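# Pull a roped ring to move a ball between stands

## Task

Get the ball off the stand it starts on and onto the other stand, which stands in the gap between the benches where none of the grippers can reach. The ball sits on a ring that rests on its stand's collar, and a rope leads from that ring to a metal block on each arm's own bench, so the ring has to be hauled across by the ropes. At the end the ring must be lying on the other stand's collar with the ball still on it. Tipping or jerking the ring makes the ball roll off. Neither the ball nor the ring may drop more than slightly below the collar of the lower of the two stands at any moment, including while it is hanging on the ropes. The arms are mounted at (scene frame, metres, facing in degrees counter-clockwise from +x): arm1 x=-0.06 y=+1.40 z=+1.00 facing -89; arm2 x=-1.12 y=-0.87 z=+1.00 facing +28; arm3 x=+1.23 y=-0.68 z=+1.05 facing +152. Finish by opening the grippers and moving the arms away; the result only counts if it stays in place with no robot holding anything.

## Robot and tools

Setup: three identical i2rt Big YAM arms, arm1, arm2 and arm3, each with six revolute joints, a two-finger gripper and a wrist camera. Each arm has its own bench carrying a metal block tied by rope to the ring under the ball. The natural approach is for the arms to grab and move their blocks (or the ropes) so the ring is pulled smoothly and level across to the other stand, keeping the ropes taut enough that it never sags below the lower collar. The hand can reach roughly 1.0 m from the joint1 axis. Two fixed room cameras exist as well: cam_low and cam_top.

Frame: one shared scene frame, origin on the floor, +z up, lengths in metres. The base positions and headings in the task are in this frame; headings are degrees counter-clockwise from +x. "hand" means the point midway between the fingertips; the hand's z axis points along the fingers and the fingers close along its y axis.

execute_actions: argument "actions" is a list holding one action or none (empty list = just report state and images). An action is an object keyed by "arm1", "arm2", "arm3"; under each key is "joints", a map from joint name to an absolute target (not an offset). Names, units and ranges: joint1_rad -2.879 to 2.879 (base yaw, positive counter-clockwise seen from above, 0 = toward the way the foot faces); joint2_rad 0 to 3.141 (shoulder, 0 = upper arm pointing back about level, increasing lifts it up then forward); joint3_rad 0 to 3.019 (elbow, 0 = folded, increasing opens it); joint4_rad -1.692 to 1.57 (hand pitch, positive tips fingers up); joint5_rad -1.57 to 1.57 (hand sideways swing, positive toward the arm's right); joint6_rad -2.094 to 2.094 (hand roll, positive clockwise viewed from behind the hand); gripper_m 0 to 0.093 (fingertip gap in metres). Arrival tolerances: ±0.045, ±0.14, ±0.09, ±0.055, ±0.03, ±0.035 rad for joints 1 to 6 and ±0.003 m for the gripper. With joints 1 and 6 at 0 and the hand level pointing forward, the wrist camera sits above the hand looking toward the fingertips. Everything in one action starts at once; joints move at different speeds, so the hand can sweep a wide curve between postures. A joint or arm you omit may still be driving toward an earlier target. An unknown key or out-of-range number rejects the whole call and nothing moves. Optional "cameras": list of names from arm1_cam_wrist, arm2_cam_wrist, arm3_cam_wrist, cam_low, cam_top or "all"; omitted/null/["all"] gives every camera, [] gives none. Images come back in the order listed on the "pictures" line, taken when the call ends.

wait: "seconds" 0 to 10; commands nothing new, returns the same report as an empty action.

zoom_image: "camera" plus "region" [x0, y0, x1, y1] in pixels of that camera's latest full image, origin top-left, up to 504 by 504. Wrist cameras are 504x504 fisheye; cam_low and cam_top are 672x504 pinhole with radial distortion (cam_top has the wider view).

finished_scene: "scene" number; ends the scene for good after the last command has been held, and reports whether the goal was met. Call it only once the ring and ball rest on the other collar with grippers open and arms withdrawn.

Reading results: joint_positions gives current angles. joint_status tells how each commanded motion of the last accepted action ended. "off_target": stopped short, may still push. "contact_stop" or "time_out": target dropped and the joint holds where it stopped, except that a timed-out joint may keep pushing toward its target or toward a point at most 0.375, 0.375, 0.113, 0.225, 0.075, 0.3 rad (joints 1 to 6) from where it is, and will move on if the path clears; on_its_own lists such joints. To relieve the push, command the joint its reported position. "joint command not followed" (often with a "cause:" line) means a self/inter-arm clearance check blocked that arm's joint targets; its gripper target still runs, and blocked joints show "not_followed" and may be retried on later actions until valid targets are sent. on_its_own covers what the call did not command; "held at" is the held target, not the actual position. If a result reports a stop, the rest of that reply's motion, wait and finish calls are skipped. Very small target changes may not move a joint; a joint bearing a load can droop.

Cautions: the arms do not stop on contact and keep pressing hard. Two robots squeezing each other fails the task and ends the run; a heavy collision may too. The clearance check can react late and ignores fingers, gripper housings and wrist cameras, and no state line reports robot-to-robot touch. Objects touching robots do not count. Gripper pads exert about 50 to 62 N. Avoid dropping, slamming or jerking anything; jerking the ring spills the ball. Never knock anything off the work area or onto the floor. Loose objects can occasionally be nudged by outside pushes. Holding loads heats motors: a MOTOR HOT line appears from 85 °C, and at 100 °C the arm goes limp and falls (OVER-TEMPERATURE FAULT); affected keys then read "limit_stop_at_motor_heat", and should simply be re-sent. Between your replies the simulation keeps running with the last command held, and arms act independently, so don't leave a grip straining while you deliberate.

Each tool is called after "Emit:" as name(argument=value, ...) on one line, values as JSON.

## Session

I'll start by looking at the current state and images.

Emit:
execute_actions(actions=[])

Scene clock: 0.00 s.
arm1.joint_positions: joint1_rad=+0.793 joint2_rad=+0.276 joint3_rad=+1.510 joint4_rad=-1.208 joint5_rad=-0.146 joint6_rad=-0.605 gripper_m=+0.094
arm1.joint_status: not commanded
arm1.hand: x=-0.0195 y=+1.3818 z=+1.6625 quat_wxyz=(-0.591, -0.008, -0.695, +0.408) (m; scene frame)
arm2.joint_positions: joint1_rad=+0.244 joint2_rad=+0.335 joint3_rad=+1.660 joint4_rad=-1.269 joint5_rad=-0.261 joint6_rad=+0.291 gripper_m=+0.095
arm2.joint_status: not commanded
arm2.hand: x=-1.1297 y=-0.8219 z=+1.7028 quat_wxyz=(-0.585, +0.239, -0.646, -0.428) (m; scene frame)
arm3.joint_positions: joint1_rad=+0.332 joint2_rad=+0.337 joint3_rad=+1.592 joint4_rad=-1.300 joint5_rad=-0.122 joint6_rad=-0.522 gripper_m=+0.094
arm3.joint_status: not commanded
arm3.hand: x=+1.1846 y=-0.6818 z=+1.7249 quat_wxyz=(-0.188, +0.699, +0.166, -0.670) (m; scene frame)
pictures: arm1_cam_wrist, arm2_cam_wrist, arm3_cam_wrist, cam_low, cam_top
Images, in order (width x height): arm1_cam_wrist 504x504, arm2_cam_wrist 504x504, arm3_cam_wrist 504x504, cam_low 672x504, cam_top 672x504.

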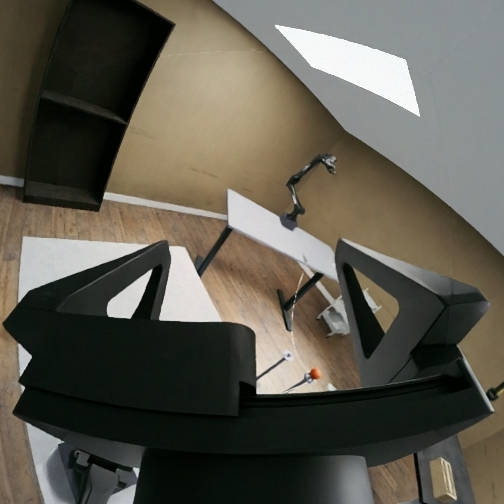

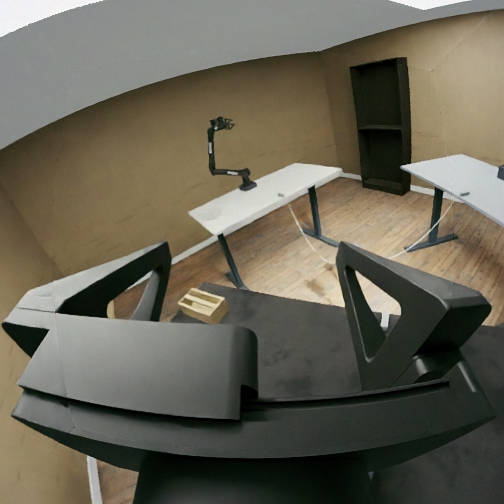

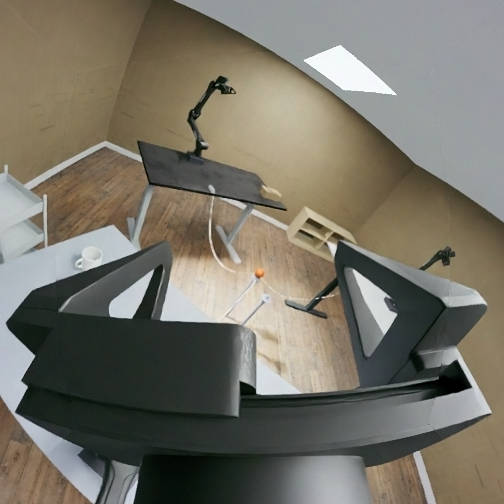

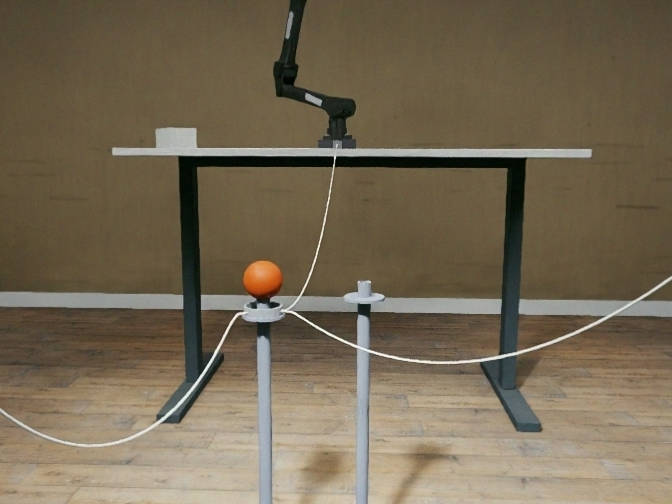

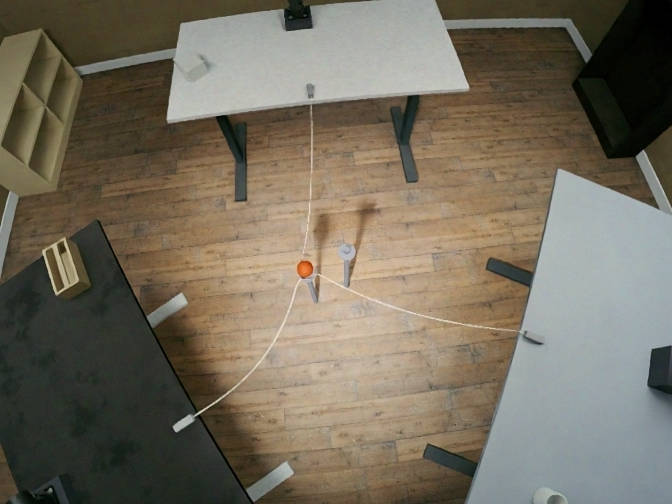

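Emit:
zoom_image(camera="cam_low", region=[210, 240, 420, 380])

Emit:
zoom_image(camera="cam_top", region=[270, 220, 390, 320])

Emit:
zoom_image(camera="cam_top", region=[270, 0, 370, 120])

Emit:
zoom_image(camera="cam_top", region=[140, 380, 240, 460])

Emit:
zoom_image(camera="cam_top", region=[490, 300, 590, 380])

Region (210, 240, 420, 380) of cam_low's 672x504 image, scaled by 2.400, with more detail than that image has.

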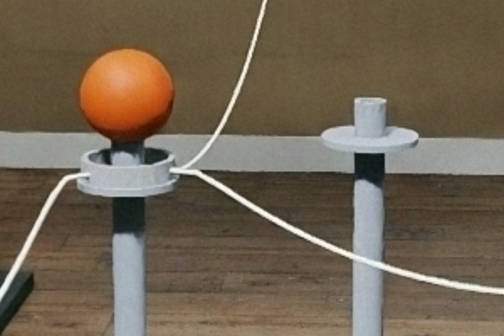

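Region (270, 220, 390, 320) of cam_top's 672x504 image, scaled by 4.200, with more detail than that image has.

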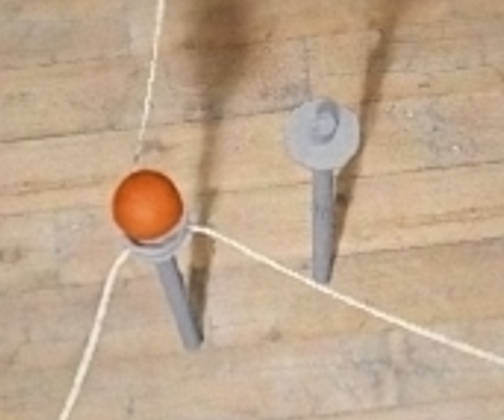

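Region (270, 0, 370, 120) of cam_top's 672x504 image, scaled by 4.200, with more detail than that image has.

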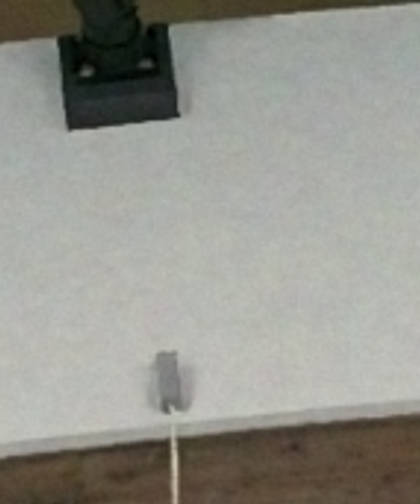

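Region (140, 380, 240, 460) of cam_top's 672x504 image, scaled by 5.040, with more detail than that image has; it fills the top 403 rows of this view, and the rest is white.

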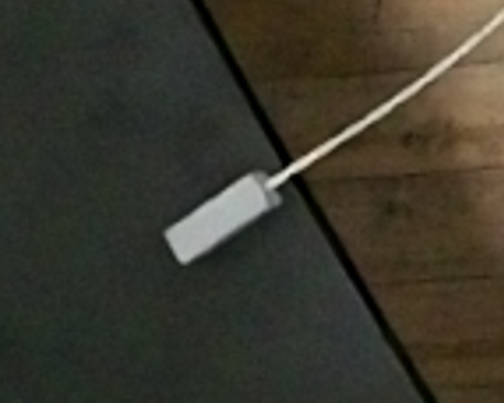

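Region (490, 300, 590, 380) of cam_top's 672x504 image, scaled by 5.040, with more detail than that image has; it fills the top 403 rows of this view, and the rest is white.

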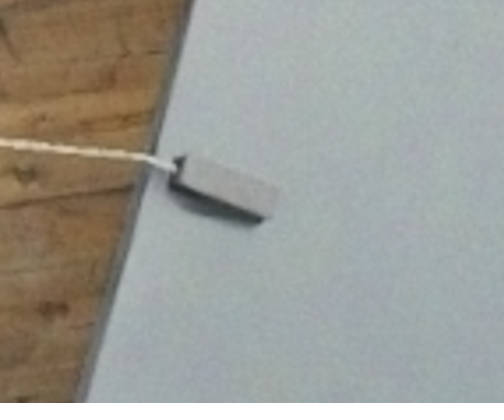

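Emit:
execute_actions(actions=[{"arm1":{"joints":{"joint1_rad":0,"joint2_rad":1.5,"joint3_rad":1.5,"joint4_rad":-1.5,"joint5_rad":0,"joint6_rad":0}},"arm2":{"joints":{"joint1_rad":0,"joint2_rad":1.4,"joint3_rad":1.35,"joint4_rad":-1.45,"joint5_rad":0,"joint6_rad":0}},"arm3":{"joints":{"joint1_rad":0,"joint2_rad":1.6,"joint3_rad":1.65,"joint4_rad":-1.6,"joint5_rad":0,"joint6_rad":0}}}])

Scene clock: 120.77 s.
arm1.joint_positions: joint1_rad=+0.002 joint2_rad=+1.506 joint3_rad=+1.483 joint4_rad=-1.486 joint5_rad=-0.002 joint6_rad=-0.009 gripper_m=+0.094
arm1.joint_status: all done
arm1.hand: x=-0.0557 y=+0.9376 z=+1.2506 quat_wxyz=(-0.025, -0.697, -0.716, +0.013) (m; scene frame)
arm2.joint_positions: joint1_rad=+0.003 joint2_rad=+1.398 joint3_rad=+1.356 joint4_rad=-1.441 joint5_rad=-0.004 joint6_rad=+0.007 gripper_m=+0.095
arm2.joint_status: all done
arm2.hand: x=-0.7387 y=-0.6697 z=+1.2527 quat_wxyz=(-0.041, +0.236, -0.971, -0.012) (m; scene frame)
arm3.joint_positions: joint1_rad=+0.010 joint2_rad=+1.600 joint3_rad=+1.630 joint4_rad=-1.590 joint5_rad=-0.002 joint6_rad=-0.010 gripper_m=+0.094
arm3.joint_status: all done
arm3.hand: x=+0.8027 y=-0.4475 z=+1.3287 quat_wxyz=(+0.006, +0.972, -0.235, -0.011) (m; scene frame)
pictures: arm1_cam_wrist, arm2_cam_wrist, arm3_cam_wrist, cam_low, cam_top
Images, in order (width x height): arm1_cam_wrist 504x504, arm2_cam_wrist 504x504, arm3_cam_wrist 504x504, cam_low 672x504, cam_top 672x504.

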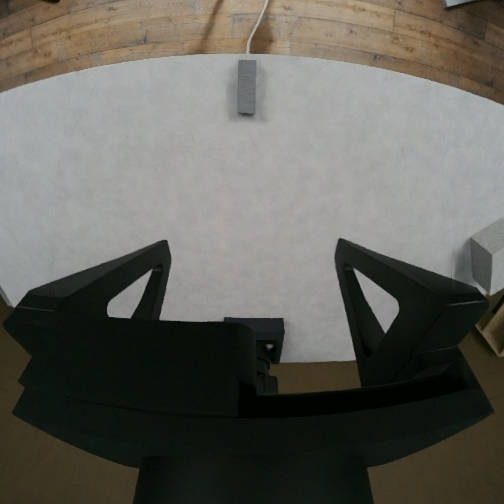

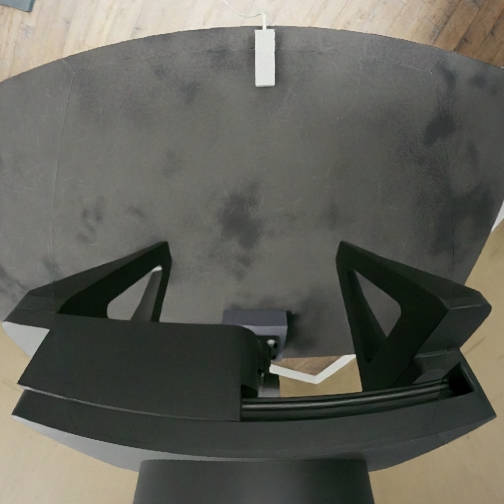

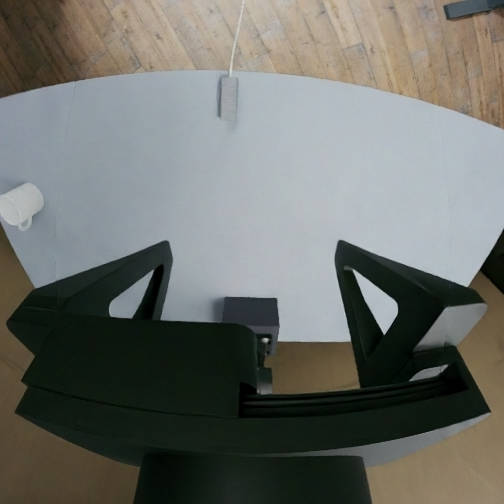

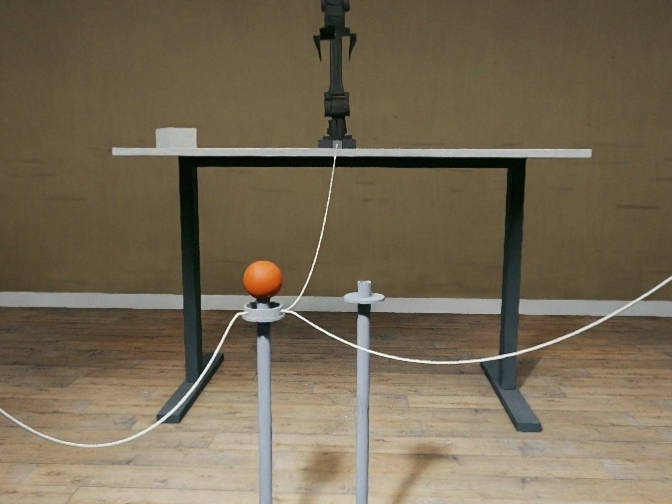

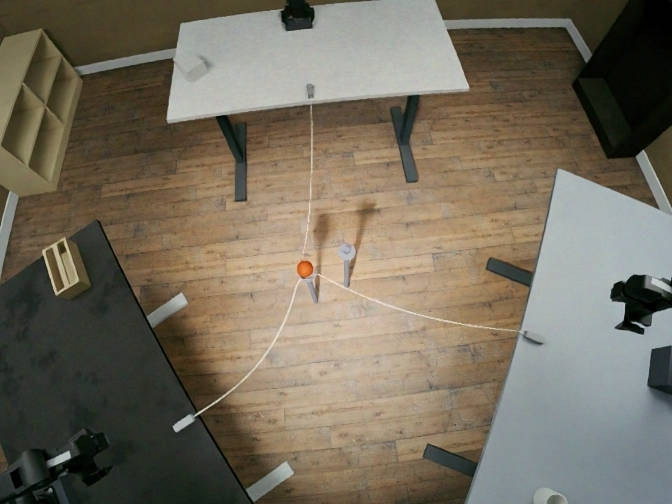

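Emit:
zoom_image(camera="arm3_cam_wrist", region=[190, 280, 320, 400])

Emit:
zoom_image(camera="arm1_cam_wrist", region=[190, 290, 320, 410])

Emit:
zoom_image(camera="arm2_cam_wrist", region=[190, 290, 320, 410])

Emit:
zoom_image(camera="cam_low", region=[280, 0, 400, 170])

Region (190, 280, 320, 400) of arm3_cam_wrist's 504x504 image, scaled by 3.877, with more detail than that image has; it fills the top 465 rows of this view, and the rest is white.

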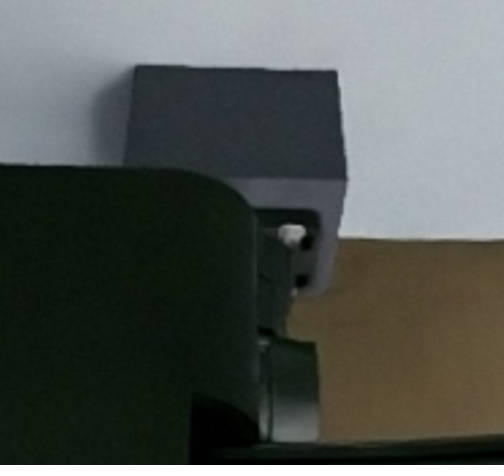

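Region (190, 290, 320, 410) of arm1_cam_wrist's 504x504 image, scaled by 3.877, with more detail than that image has; it fills the top 465 rows of this view, and the rest is white.

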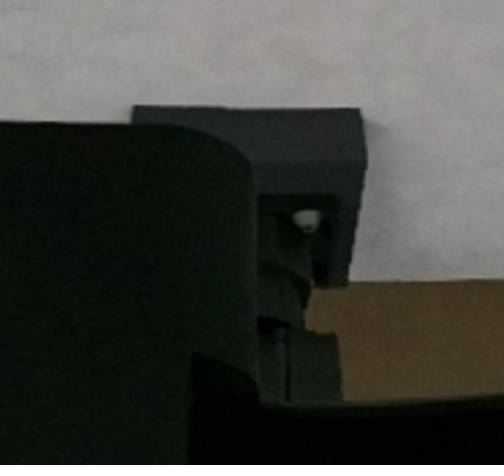

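Region (190, 290, 320, 410) of arm2_cam_wrist's 504x504 image, scaled by 3.877, with more detail than that image has; it fills the top 465 rows of this view, and the rest is white.

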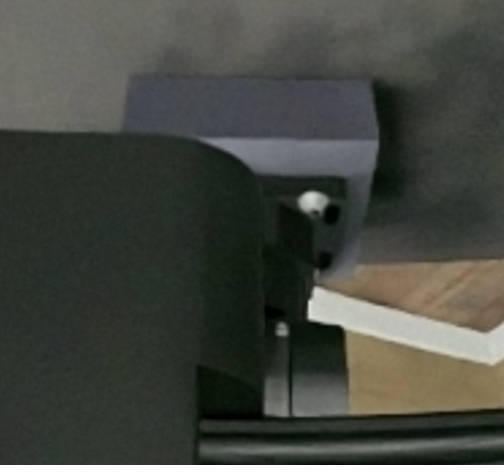

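Region (280, 0, 400, 170) of cam_low's 672x504 image, scaled by 2.965, with more detail than that image has; it fills the left 356 columns of this view, and the rest is white.

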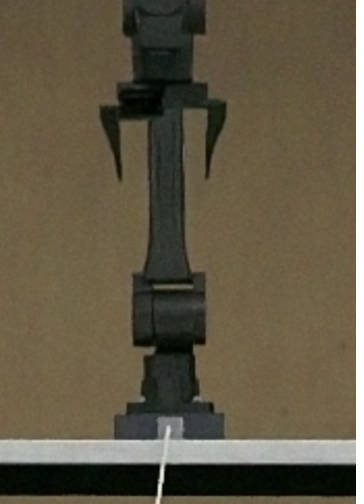

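Emit:
execute_actions(actions=[{"arm1":{"joints":{"joint1_rad":0.028,"joint2_rad":1.86,"joint3_rad":1.384,"joint4_rad":-1.094,"joint5_rad":0,"joint6_rad":0.03}},"arm2":{"joints":{"joint1_rad":-0.023,"joint2_rad":1.919,"joint3_rad":1.433,"joint4_rad":-1.085,"joint5_rad":0,"joint6_rad":-0.02}},"arm3":{"joints":{"joint1_rad":0.10,"joint2_rad":1.947,"joint3_rad":1.33,"joint4_rad":-0.954,"joint5_rad":0,"joint6_rad":0.1}}}])

Scene clock: 242.23 s.
arm1.joint_positions: joint1_rad=+0.014 joint2_rad=+1.884 joint3_rad=+1.363 joint4_rad=-1.110 joint5_rad=-0.002 joint6_rad=+0.021 gripper_m=+0.094
arm1.joint_status: all done
arm1.hand: x=-0.0452 y=+0.8824 z=+1.0257 quat_wxyz=(+0.019, -0.703, -0.710, -0.030) (m; scene frame)
arm2.joint_positions: joint1_rad=-0.020 joint2_rad=+1.913 joint3_rad=+1.407 joint4_rad=-1.093 joint5_rad=-0.004 joint6_rad=-0.013 gripper_m=+0.095
arm2.joint_status: all done
arm2.hand: x=-0.6334 y=-0.6287 z=+1.0315 quat_wxyz=(+0.016, +0.235, -0.972, +0.002) (m; scene frame)
arm3.joint_positions: joint1_rad=+0.107 joint2_rad=+1.957 joint3_rad=+1.298 joint4_rad=-0.965 joint5_rad=+0.000 joint6_rad=+0.091 gripper_m=+0.094
arm3.joint_status: all done
arm3.hand: x=+0.7502 y=-0.4812 z=+1.0328 quat_wxyz=(+0.010, +0.971, -0.237, +0.021) (m; scene frame)
pictures: arm1_cam_wrist, arm2_cam_wrist, arm3_cam_wrist, cam_low, cam_top
Images, in order (width x height): arm1_cam_wrist 504x504, arm2_cam_wrist 504x504, arm3_cam_wrist 504x504, cam_low 672x504, cam_top 672x504.

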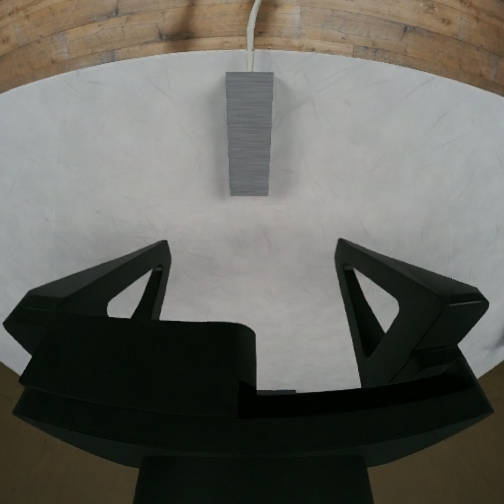

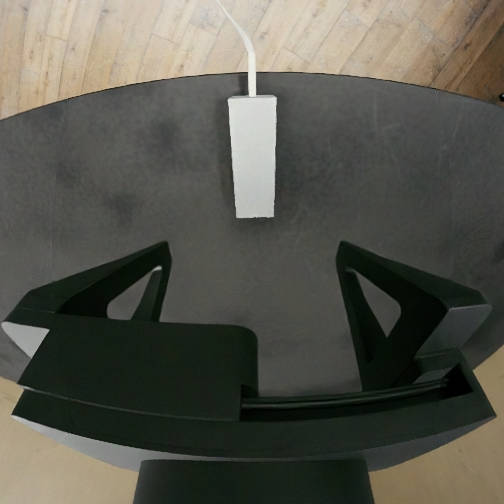

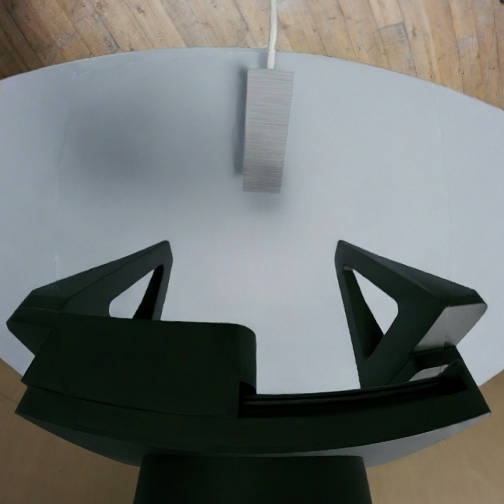

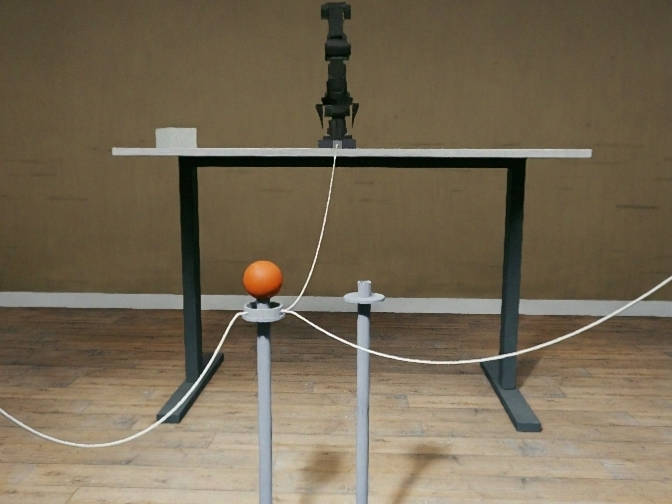

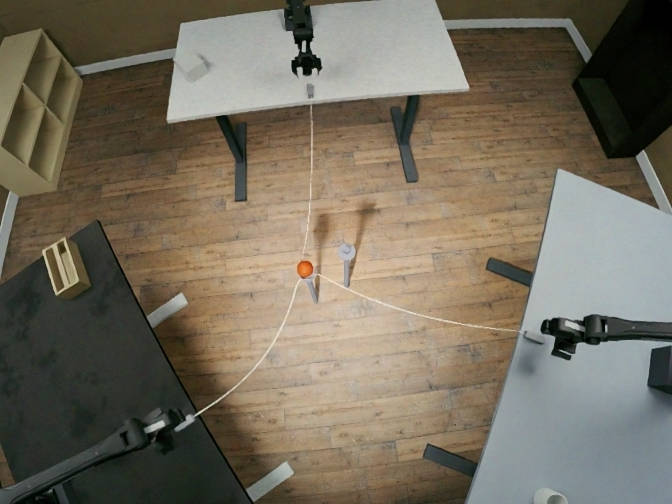

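Emit:
zoom_image(camera="arm1_cam_wrist", region=[150, 40, 370, 260])

Emit:
zoom_image(camera="arm2_cam_wrist", region=[150, 40, 370, 260])

Emit:
zoom_image(camera="arm3_cam_wrist", region=[150, 40, 370, 260])

Emit:
zoom_image(camera="cam_low", region=[290, 80, 390, 170])

Region (150, 40, 370, 260) of arm1_cam_wrist's 504x504 image, scaled by 2.291, with more detail than that image has.

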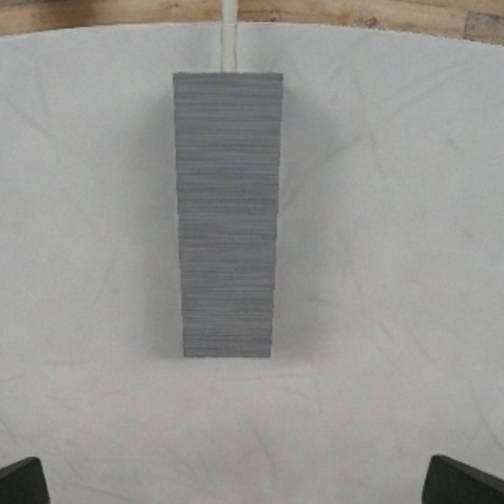

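Region (150, 40, 370, 260) of arm2_cam_wrist's 504x504 image, scaled by 2.291, with more detail than that image has.

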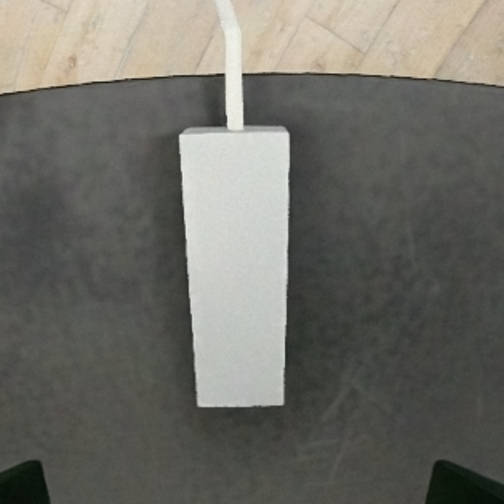

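Region (150, 40, 370, 260) of arm3_cam_wrist's 504x504 image, scaled by 2.291, with more detail than that image has.

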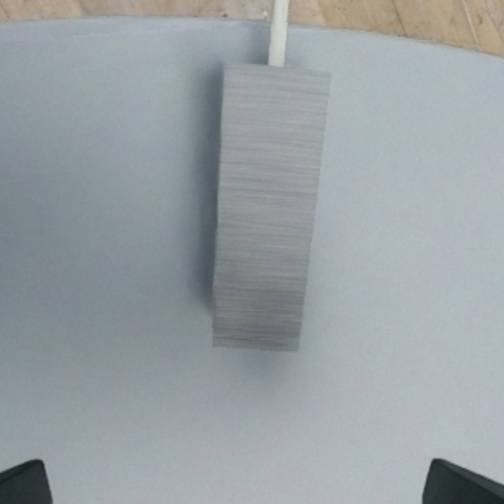

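Region (290, 80, 390, 170) of cam_low's 672x504 image, scaled by 5.040, with more detail than that image has; it fills the top 454 rows of this view, and the rest is white.

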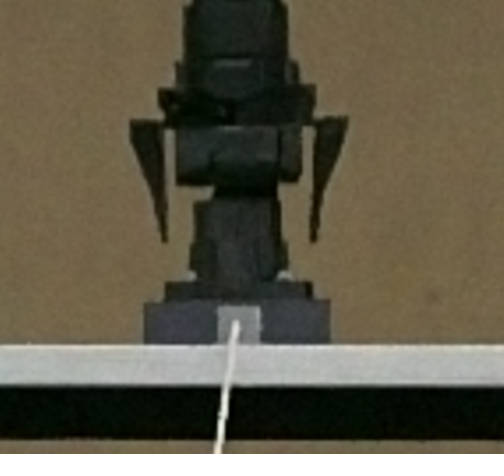

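Emit:
execute_actions(actions=[{"arm1":{"joints":{"joint1_rad":0.03,"joint2_rad":2.0,"joint3_rad":1.435,"joint4_rad":-0.94,"joint5_rad":0,"joint6_rad":0.04}},"arm2":{"joints":{"joint1_rad":-0.023,"joint2_rad":2.035,"joint3_rad":1.476,"joint4_rad":-0.97,"joint5_rad":0,"joint6_rad":-0.04}},"arm3":{"joints":{"joint1_rad":0.085,"joint2_rad":2.115,"joint3_rad":1.42,"joint4_rad":-0.836,"joint5_rad":0,"joint6_rad":0.14}}}])

Scene clock: 363.60 s.
arm1.joint_positions: joint1_rad=+0.014 joint2_rad=+2.011 joint3_rad=+1.400 joint4_rad=-0.956 joint5_rad=-0.002 joint6_rad=+0.031 gripper_m=+0.094
arm1.joint_status: all done
arm1.hand: x=-0.0432 y=+0.8443 z=+0.9705 quat_wxyz=(-0.004, -0.707, -0.707, -0.008) (m; scene frame)
arm2.joint_positions: joint1_rad=-0.020 joint2_rad=+2.034 joint3_rad=+1.440 joint4_rad=-0.979 joint5_rad=-0.004 joint6_rad=-0.033 gripper_m=+0.095
arm2.joint_status: all done
arm2.hand: x=-0.6086 y=-0.6164 z=+0.9771 quat_wxyz=(+0.003, +0.245, -0.970, -0.001) (m; scene frame)
arm3.joint_positions: joint1_rad=+0.094 joint2_rad=+2.117 joint3_rad=+1.404 joint4_rad=-0.844 joint5_rad=+0.000 joint6_rad=+0.131 gripper_m=+0.094
arm3.joint_status: all done
arm3.hand: x=+0.7038 y=-0.4553 z=+0.9801 quat_wxyz=(+0.006, +0.965, -0.262, -0.012) (m; scene frame)
pictures: arm1_cam_wrist, arm2_cam_wrist, arm3_cam_wrist, cam_low, cam_top
Images, in order (width x height): arm1_cam_wrist 504x504, arm2_cam_wrist 504x504, arm3_cam_wrist 504x504, cam_low 672x504, cam_top 672x504.

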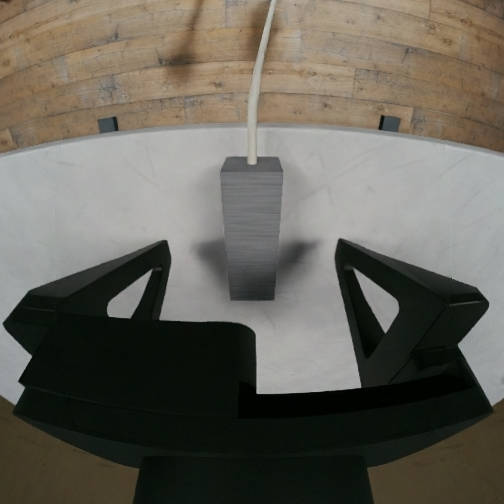

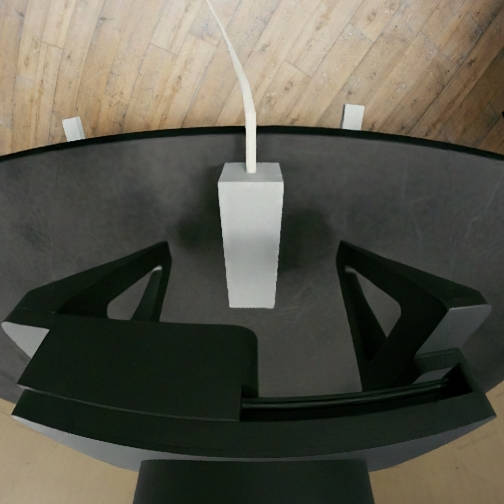

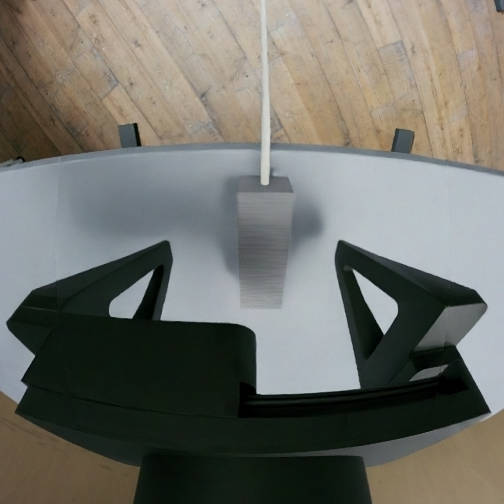

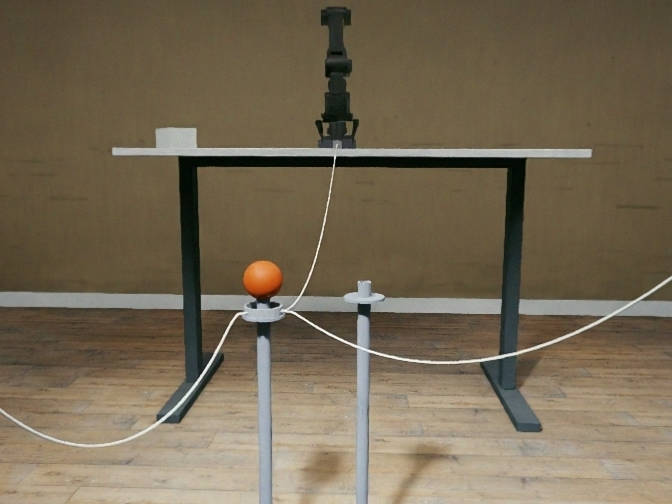

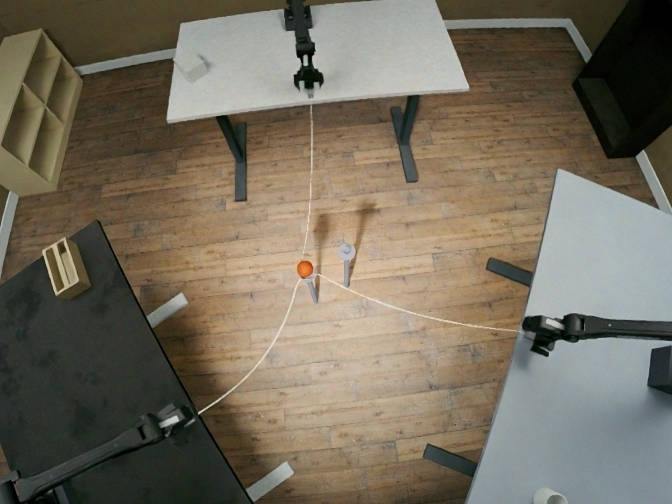

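Emit:
zoom_image(camera="arm1_cam_wrist", region=[150, 120, 370, 340])

Emit:
zoom_image(camera="arm2_cam_wrist", region=[150, 120, 370, 340])

Emit:
zoom_image(camera="arm3_cam_wrist", region=[150, 120, 370, 340])

Emit:
zoom_image(camera="cam_low", region=[300, 100, 380, 170])

Region (150, 120, 370, 340) of arm1_cam_wrist's 504x504 image, scaled by 2.291, with more detail than that image has.

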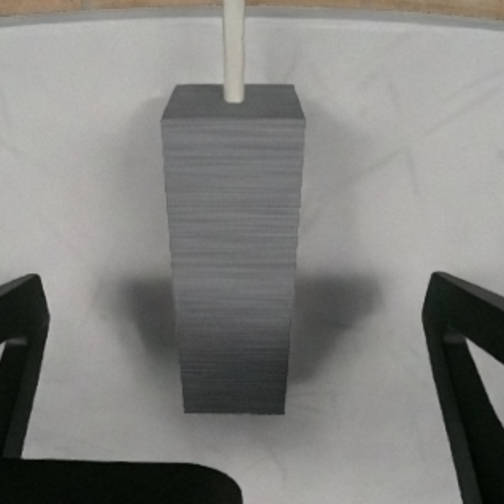

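Region (150, 120, 370, 340) of arm2_cam_wrist's 504x504 image, scaled by 2.291, with more detail than that image has.

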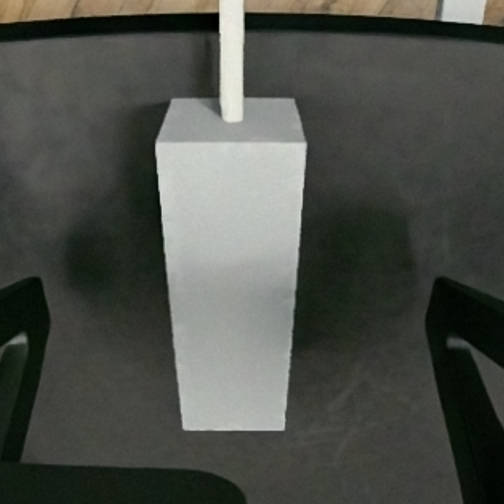

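Region (150, 120, 370, 340) of arm3_cam_wrist's 504x504 image, scaled by 2.291, with more detail than that image has.

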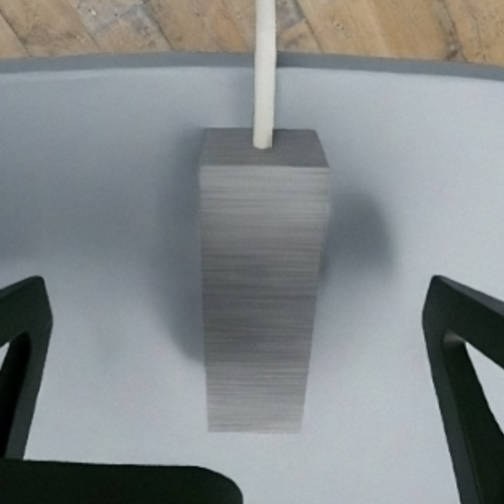

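Region (300, 100, 380, 170) of cam_low's 672x504 image, scaled by 6.300, with more detail than that image has; it fills the top 441 rows of this view, and the rest is white.

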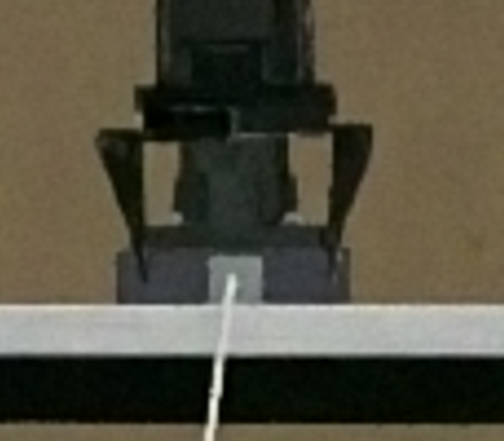

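Emit:
execute_actions(actions=[{"arm1":{"joints":{"gripper_m":0.012}},"arm2":{"joints":{"gripper_m":0.012}},"arm3":{"joints":{"joint1_rad":0.072,"joint2_rad":2.135,"gripper_m":0.045}}}], cameras=["arm1_cam_wrist","arm2_cam_wrist","arm3_cam_wrist"])

Scene clock: 405.17 s.
arm1.joint_positions: joint1_rad=+0.014 joint2_rad=+2.011 joint3_rad=+1.400 joint4_rad=-0.956 joint5_rad=-0.002 joint6_rad=+0.031 gripper_m=+0.025
arm1.joint_status: gripper_m off_target (ended at +0.025, target +0.012)
arm1.hand: x=-0.0432 y=+0.8443 z=+0.9705 quat_wxyz=(-0.004, -0.708, -0.707, -0.008) (m; scene frame)
arm2.joint_positions: joint1_rad=-0.020 joint2_rad=+2.034 joint3_rad=+1.440 joint4_rad=-0.978 joint5_rad=-0.003 joint6_rad=-0.034 gripper_m=+0.025
arm2.joint_status: gripper_m off_target (ended at +0.025, target +0.012)
arm2.hand: x=-0.6085 y=-0.6166 z=+0.9771 quat_wxyz=(+0.003, +0.245, -0.969, +0.000) (m; scene frame)
arm3.joint_positions: joint1_rad=+0.081 joint2_rad=+2.117 joint3_rad=+1.404 joint4_rad=-0.844 joint5_rad=+0.000 joint6_rad=+0.131 gripper_m=+0.045
arm3.joint_status: all done
arm3.hand: x=+0.7068 y=-0.4483 z=+0.9800 quat_wxyz=(+0.006, +0.963, -0.269, -0.012) (m; scene frame)
pictures: arm1_cam_wrist, arm2_cam_wrist, arm3_cam_wrist
Images, in order (width x height): arm1_cam_wrist 504x504, arm2_cam_wrist 504x504, arm3_cam_wrist 504x504.

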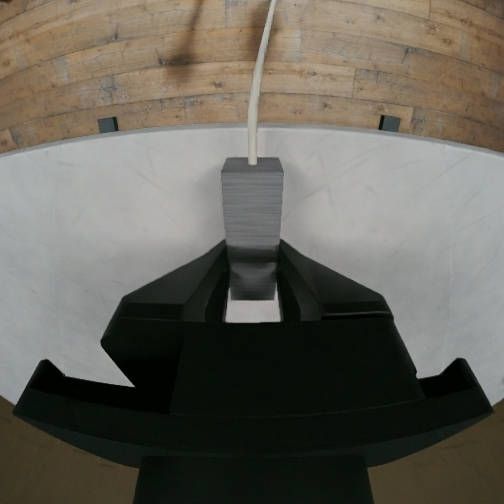

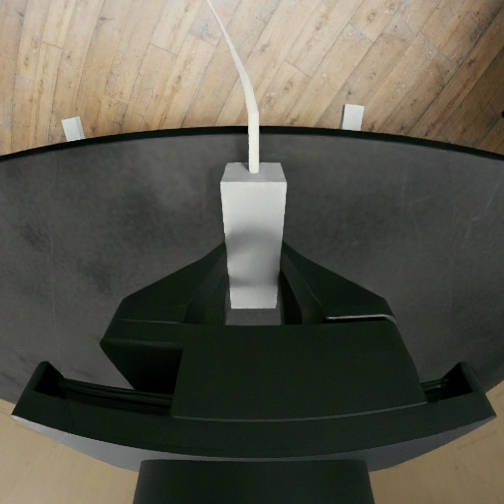

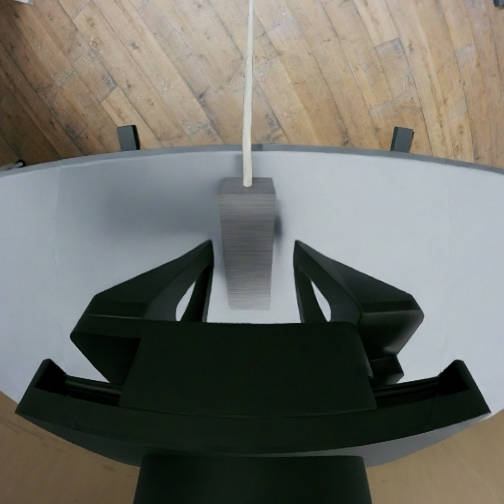

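Emit:
execute_actions(actions=[{"arm3":{"joints":{"joint2_rad":2.147}}}], cameras=[])

Scene clock: 418.33 s.
arm1.joint_positions: joint1_rad=+0.014 joint2_rad=+2.011 joint3_rad=+1.400 joint4_rad=-0.956 joint5_rad=-0.002 joint6_rad=+0.031 gripper_m=+0.025
arm1.joint_status: not commanded
arm1.hand: x=-0.0432 y=+0.8443 z=+0.9705 quat_wxyz=(-0.004, -0.708, -0.707, -0.008) (m; scene frame)
arm2.joint_positions: joint1_rad=-0.020 joint2_rad=+2.034 joint3_rad=+1.440 joint4_rad=-0.978 joint5_rad=-0.003 joint6_rad=-0.034 gripper_m=+0.025
arm2.joint_status: not commanded
arm2.hand: x=-0.6085 y=-0.6166 z=+0.9771 quat_wxyz=(+0.003, +0.245, -0.969, +0.000) (m; scene frame)
arm3.joint_positions: joint1_rad=+0.081 joint2_rad=+2.126 joint3_rad=+1.404 joint4_rad=-0.844 joint5_rad=+0.000 joint6_rad=+0.131 gripper_m=+0.045
arm3.joint_status: all done
arm3.hand: x=+0.7085 y=-0.4491 z=+0.9750 quat_wxyz=(+0.006, +0.963, -0.269, -0.007) (m; scene frame)
pictures: none
No camera images: the call's "cameras" was empty. Leave "cameras" out to get every camera's image.

Emit:
execute_actions(actions=[{"arm3":{"joints":{"joint2_rad":2.153,"gripper_m":0.012}}}], cameras=["arm3_cam_wrist","cam_top","cam_low"])

Scene clock: 426.27 s.
arm1.joint_positions: joint1_rad=+0.014 joint2_rad=+2.011 joint3_rad=+1.400 joint4_rad=-0.956 joint5_rad=-0.002 joint6_rad=+0.031 gripper_m=+0.025
arm1.joint_status: not commanded
arm1.hand: x=-0.0432 y=+0.8443 z=+0.9705 quat_wxyz=(-0.004, -0.708, -0.707, -0.008) (m; scene frame)
arm2.joint_positions: joint1_rad=-0.020 joint2_rad=+2.034 joint3_rad=+1.440 joint4_rad=-0.978 joint5_rad=-0.003 joint6_rad=-0.034 gripper_m=+0.025
arm2.joint_status: not commanded
arm2.hand: x=-0.6085 y=-0.6166 z=+0.9771 quat_wxyz=(+0.003, +0.245, -0.969, +0.000) (m; scene frame)
arm3.joint_positions: joint1_rad=+0.081 joint2_rad=+2.128 joint3_rad=+1.404 joint4_rad=-0.844 joint5_rad=-0.001 joint6_rad=+0.132 gripper_m=+0.025
arm3.joint_status: gripper_m off_target (ended at +0.025, target +0.012); the others done
arm3.hand: x=+0.7087 y=-0.4493 z=+0.9739 quat_wxyz=(+0.007, +0.963, -0.269, -0.006) (m; scene frame)
pictures: arm3_cam_wrist, cam_low, cam_top
Images, in order (width x height): arm3_cam_wrist 504x504, cam_low 672x504, cam_top 672x504.

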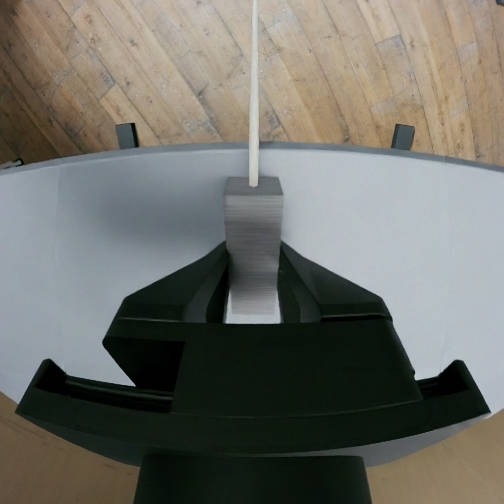

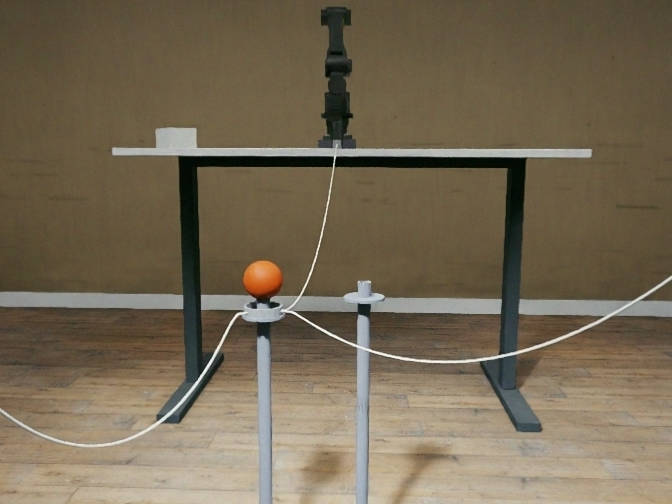

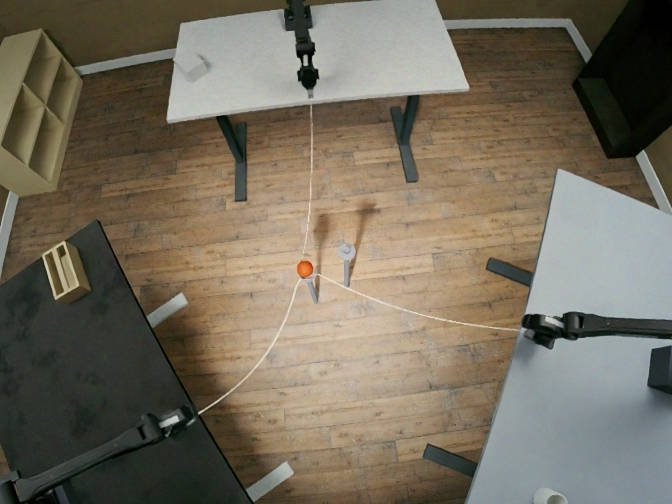

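Emit:
zoom_image(camera="cam_low", region=[228, 255, 308, 335])

Emit:
zoom_image(camera="cam_top", region=[285, 240, 365, 310])

Emit:
zoom_image(camera="cam_low", region=[325, 265, 405, 325])

Region (228, 255, 308, 335) of cam_low's 672x504 image, scaled by 6.300, with more detail than that image has.

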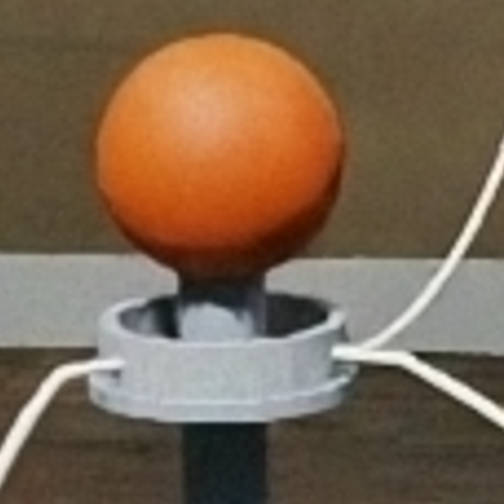

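Region (285, 240, 365, 310) of cam_top's 672x504 image, scaled by 6.300, with more detail than that image has; it fills the top 441 rows of this view, and the rest is white.

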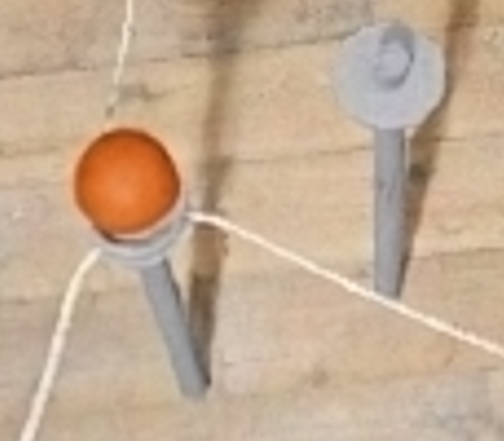

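Region (325, 265, 405, 325) of cam_low's 672x504 image, scaled by 6.300, with more detail than that image has; it fills the top 378 rows of this view, and the rest is white.

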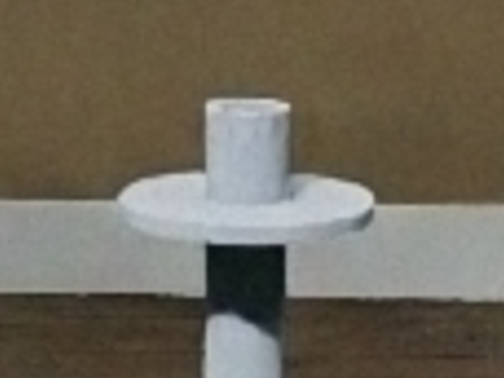

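Emit:
execute_actions(actions=[{"arm1":{"joints":{"joint2_rad":1.88}},"arm2":{"joints":{"joint2_rad":1.83}},"arm3":{"joints":{"joint3_rad":1.58,"joint2_rad":2.11}}}], cameras=["cam_top","cam_low"])

Scene clock: 547.57 s.
arm1.joint_positions: joint1_rad=+0.014 joint2_rad=+1.890 joint3_rad=+1.400 joint4_rad=-0.956 joint5_rad=-0.002 joint6_rad=+0.031 gripper_m=+0.025
arm1.joint_status: all done
arm1.hand: x=-0.0437 y=+0.8293 z=+1.0362 quat_wxyz=(-0.048, -0.707, -0.705, +0.033) (m; scene frame)
arm2.joint_positions: joint1_rad=-0.020 joint2_rad=+1.827 joint3_rad=+1.440 joint4_rad=-0.978 joint5_rad=-0.003 joint6_rad=-0.034 gripper_m=+0.025
arm2.joint_status: all done
arm2.hand: x=-0.5908 y=-0.6076 z=+1.0924 quat_wxyz=(-0.098, +0.244, -0.965, -0.022) (m; scene frame)
arm3.joint_positions: joint1_rad=+0.081 joint2_rad=+2.123 joint3_rad=+1.554 joint4_rad=-0.841 joint5_rad=-0.001 joint6_rad=+0.132 gripper_m=+0.025
arm3.joint_status: all done
arm3.hand: x=+0.6428 y=-0.4196 z=+1.0258 quat_wxyz=(-0.004, +0.960, -0.269, -0.084) (m; scene frame)
pictures: cam_low, cam_top
Images, in order (width x height): cam_low 672x504, cam_top 672x504.

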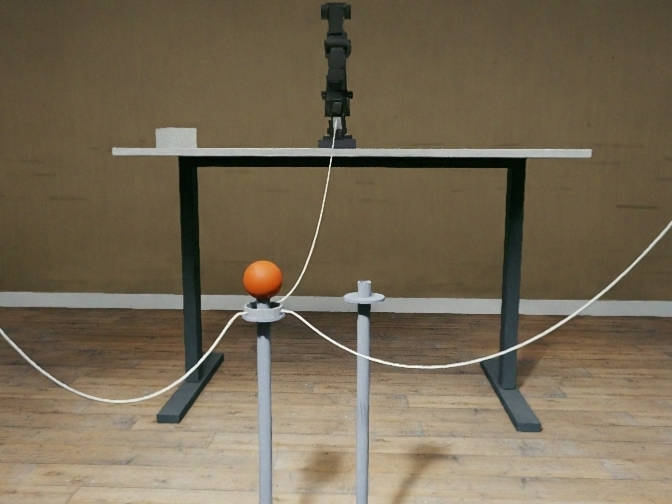

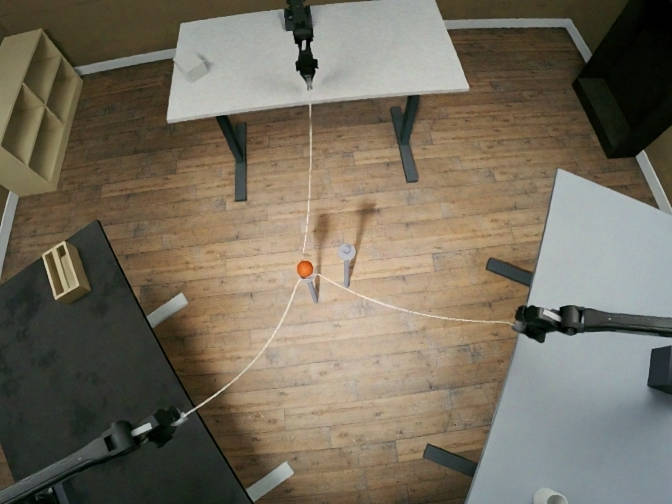

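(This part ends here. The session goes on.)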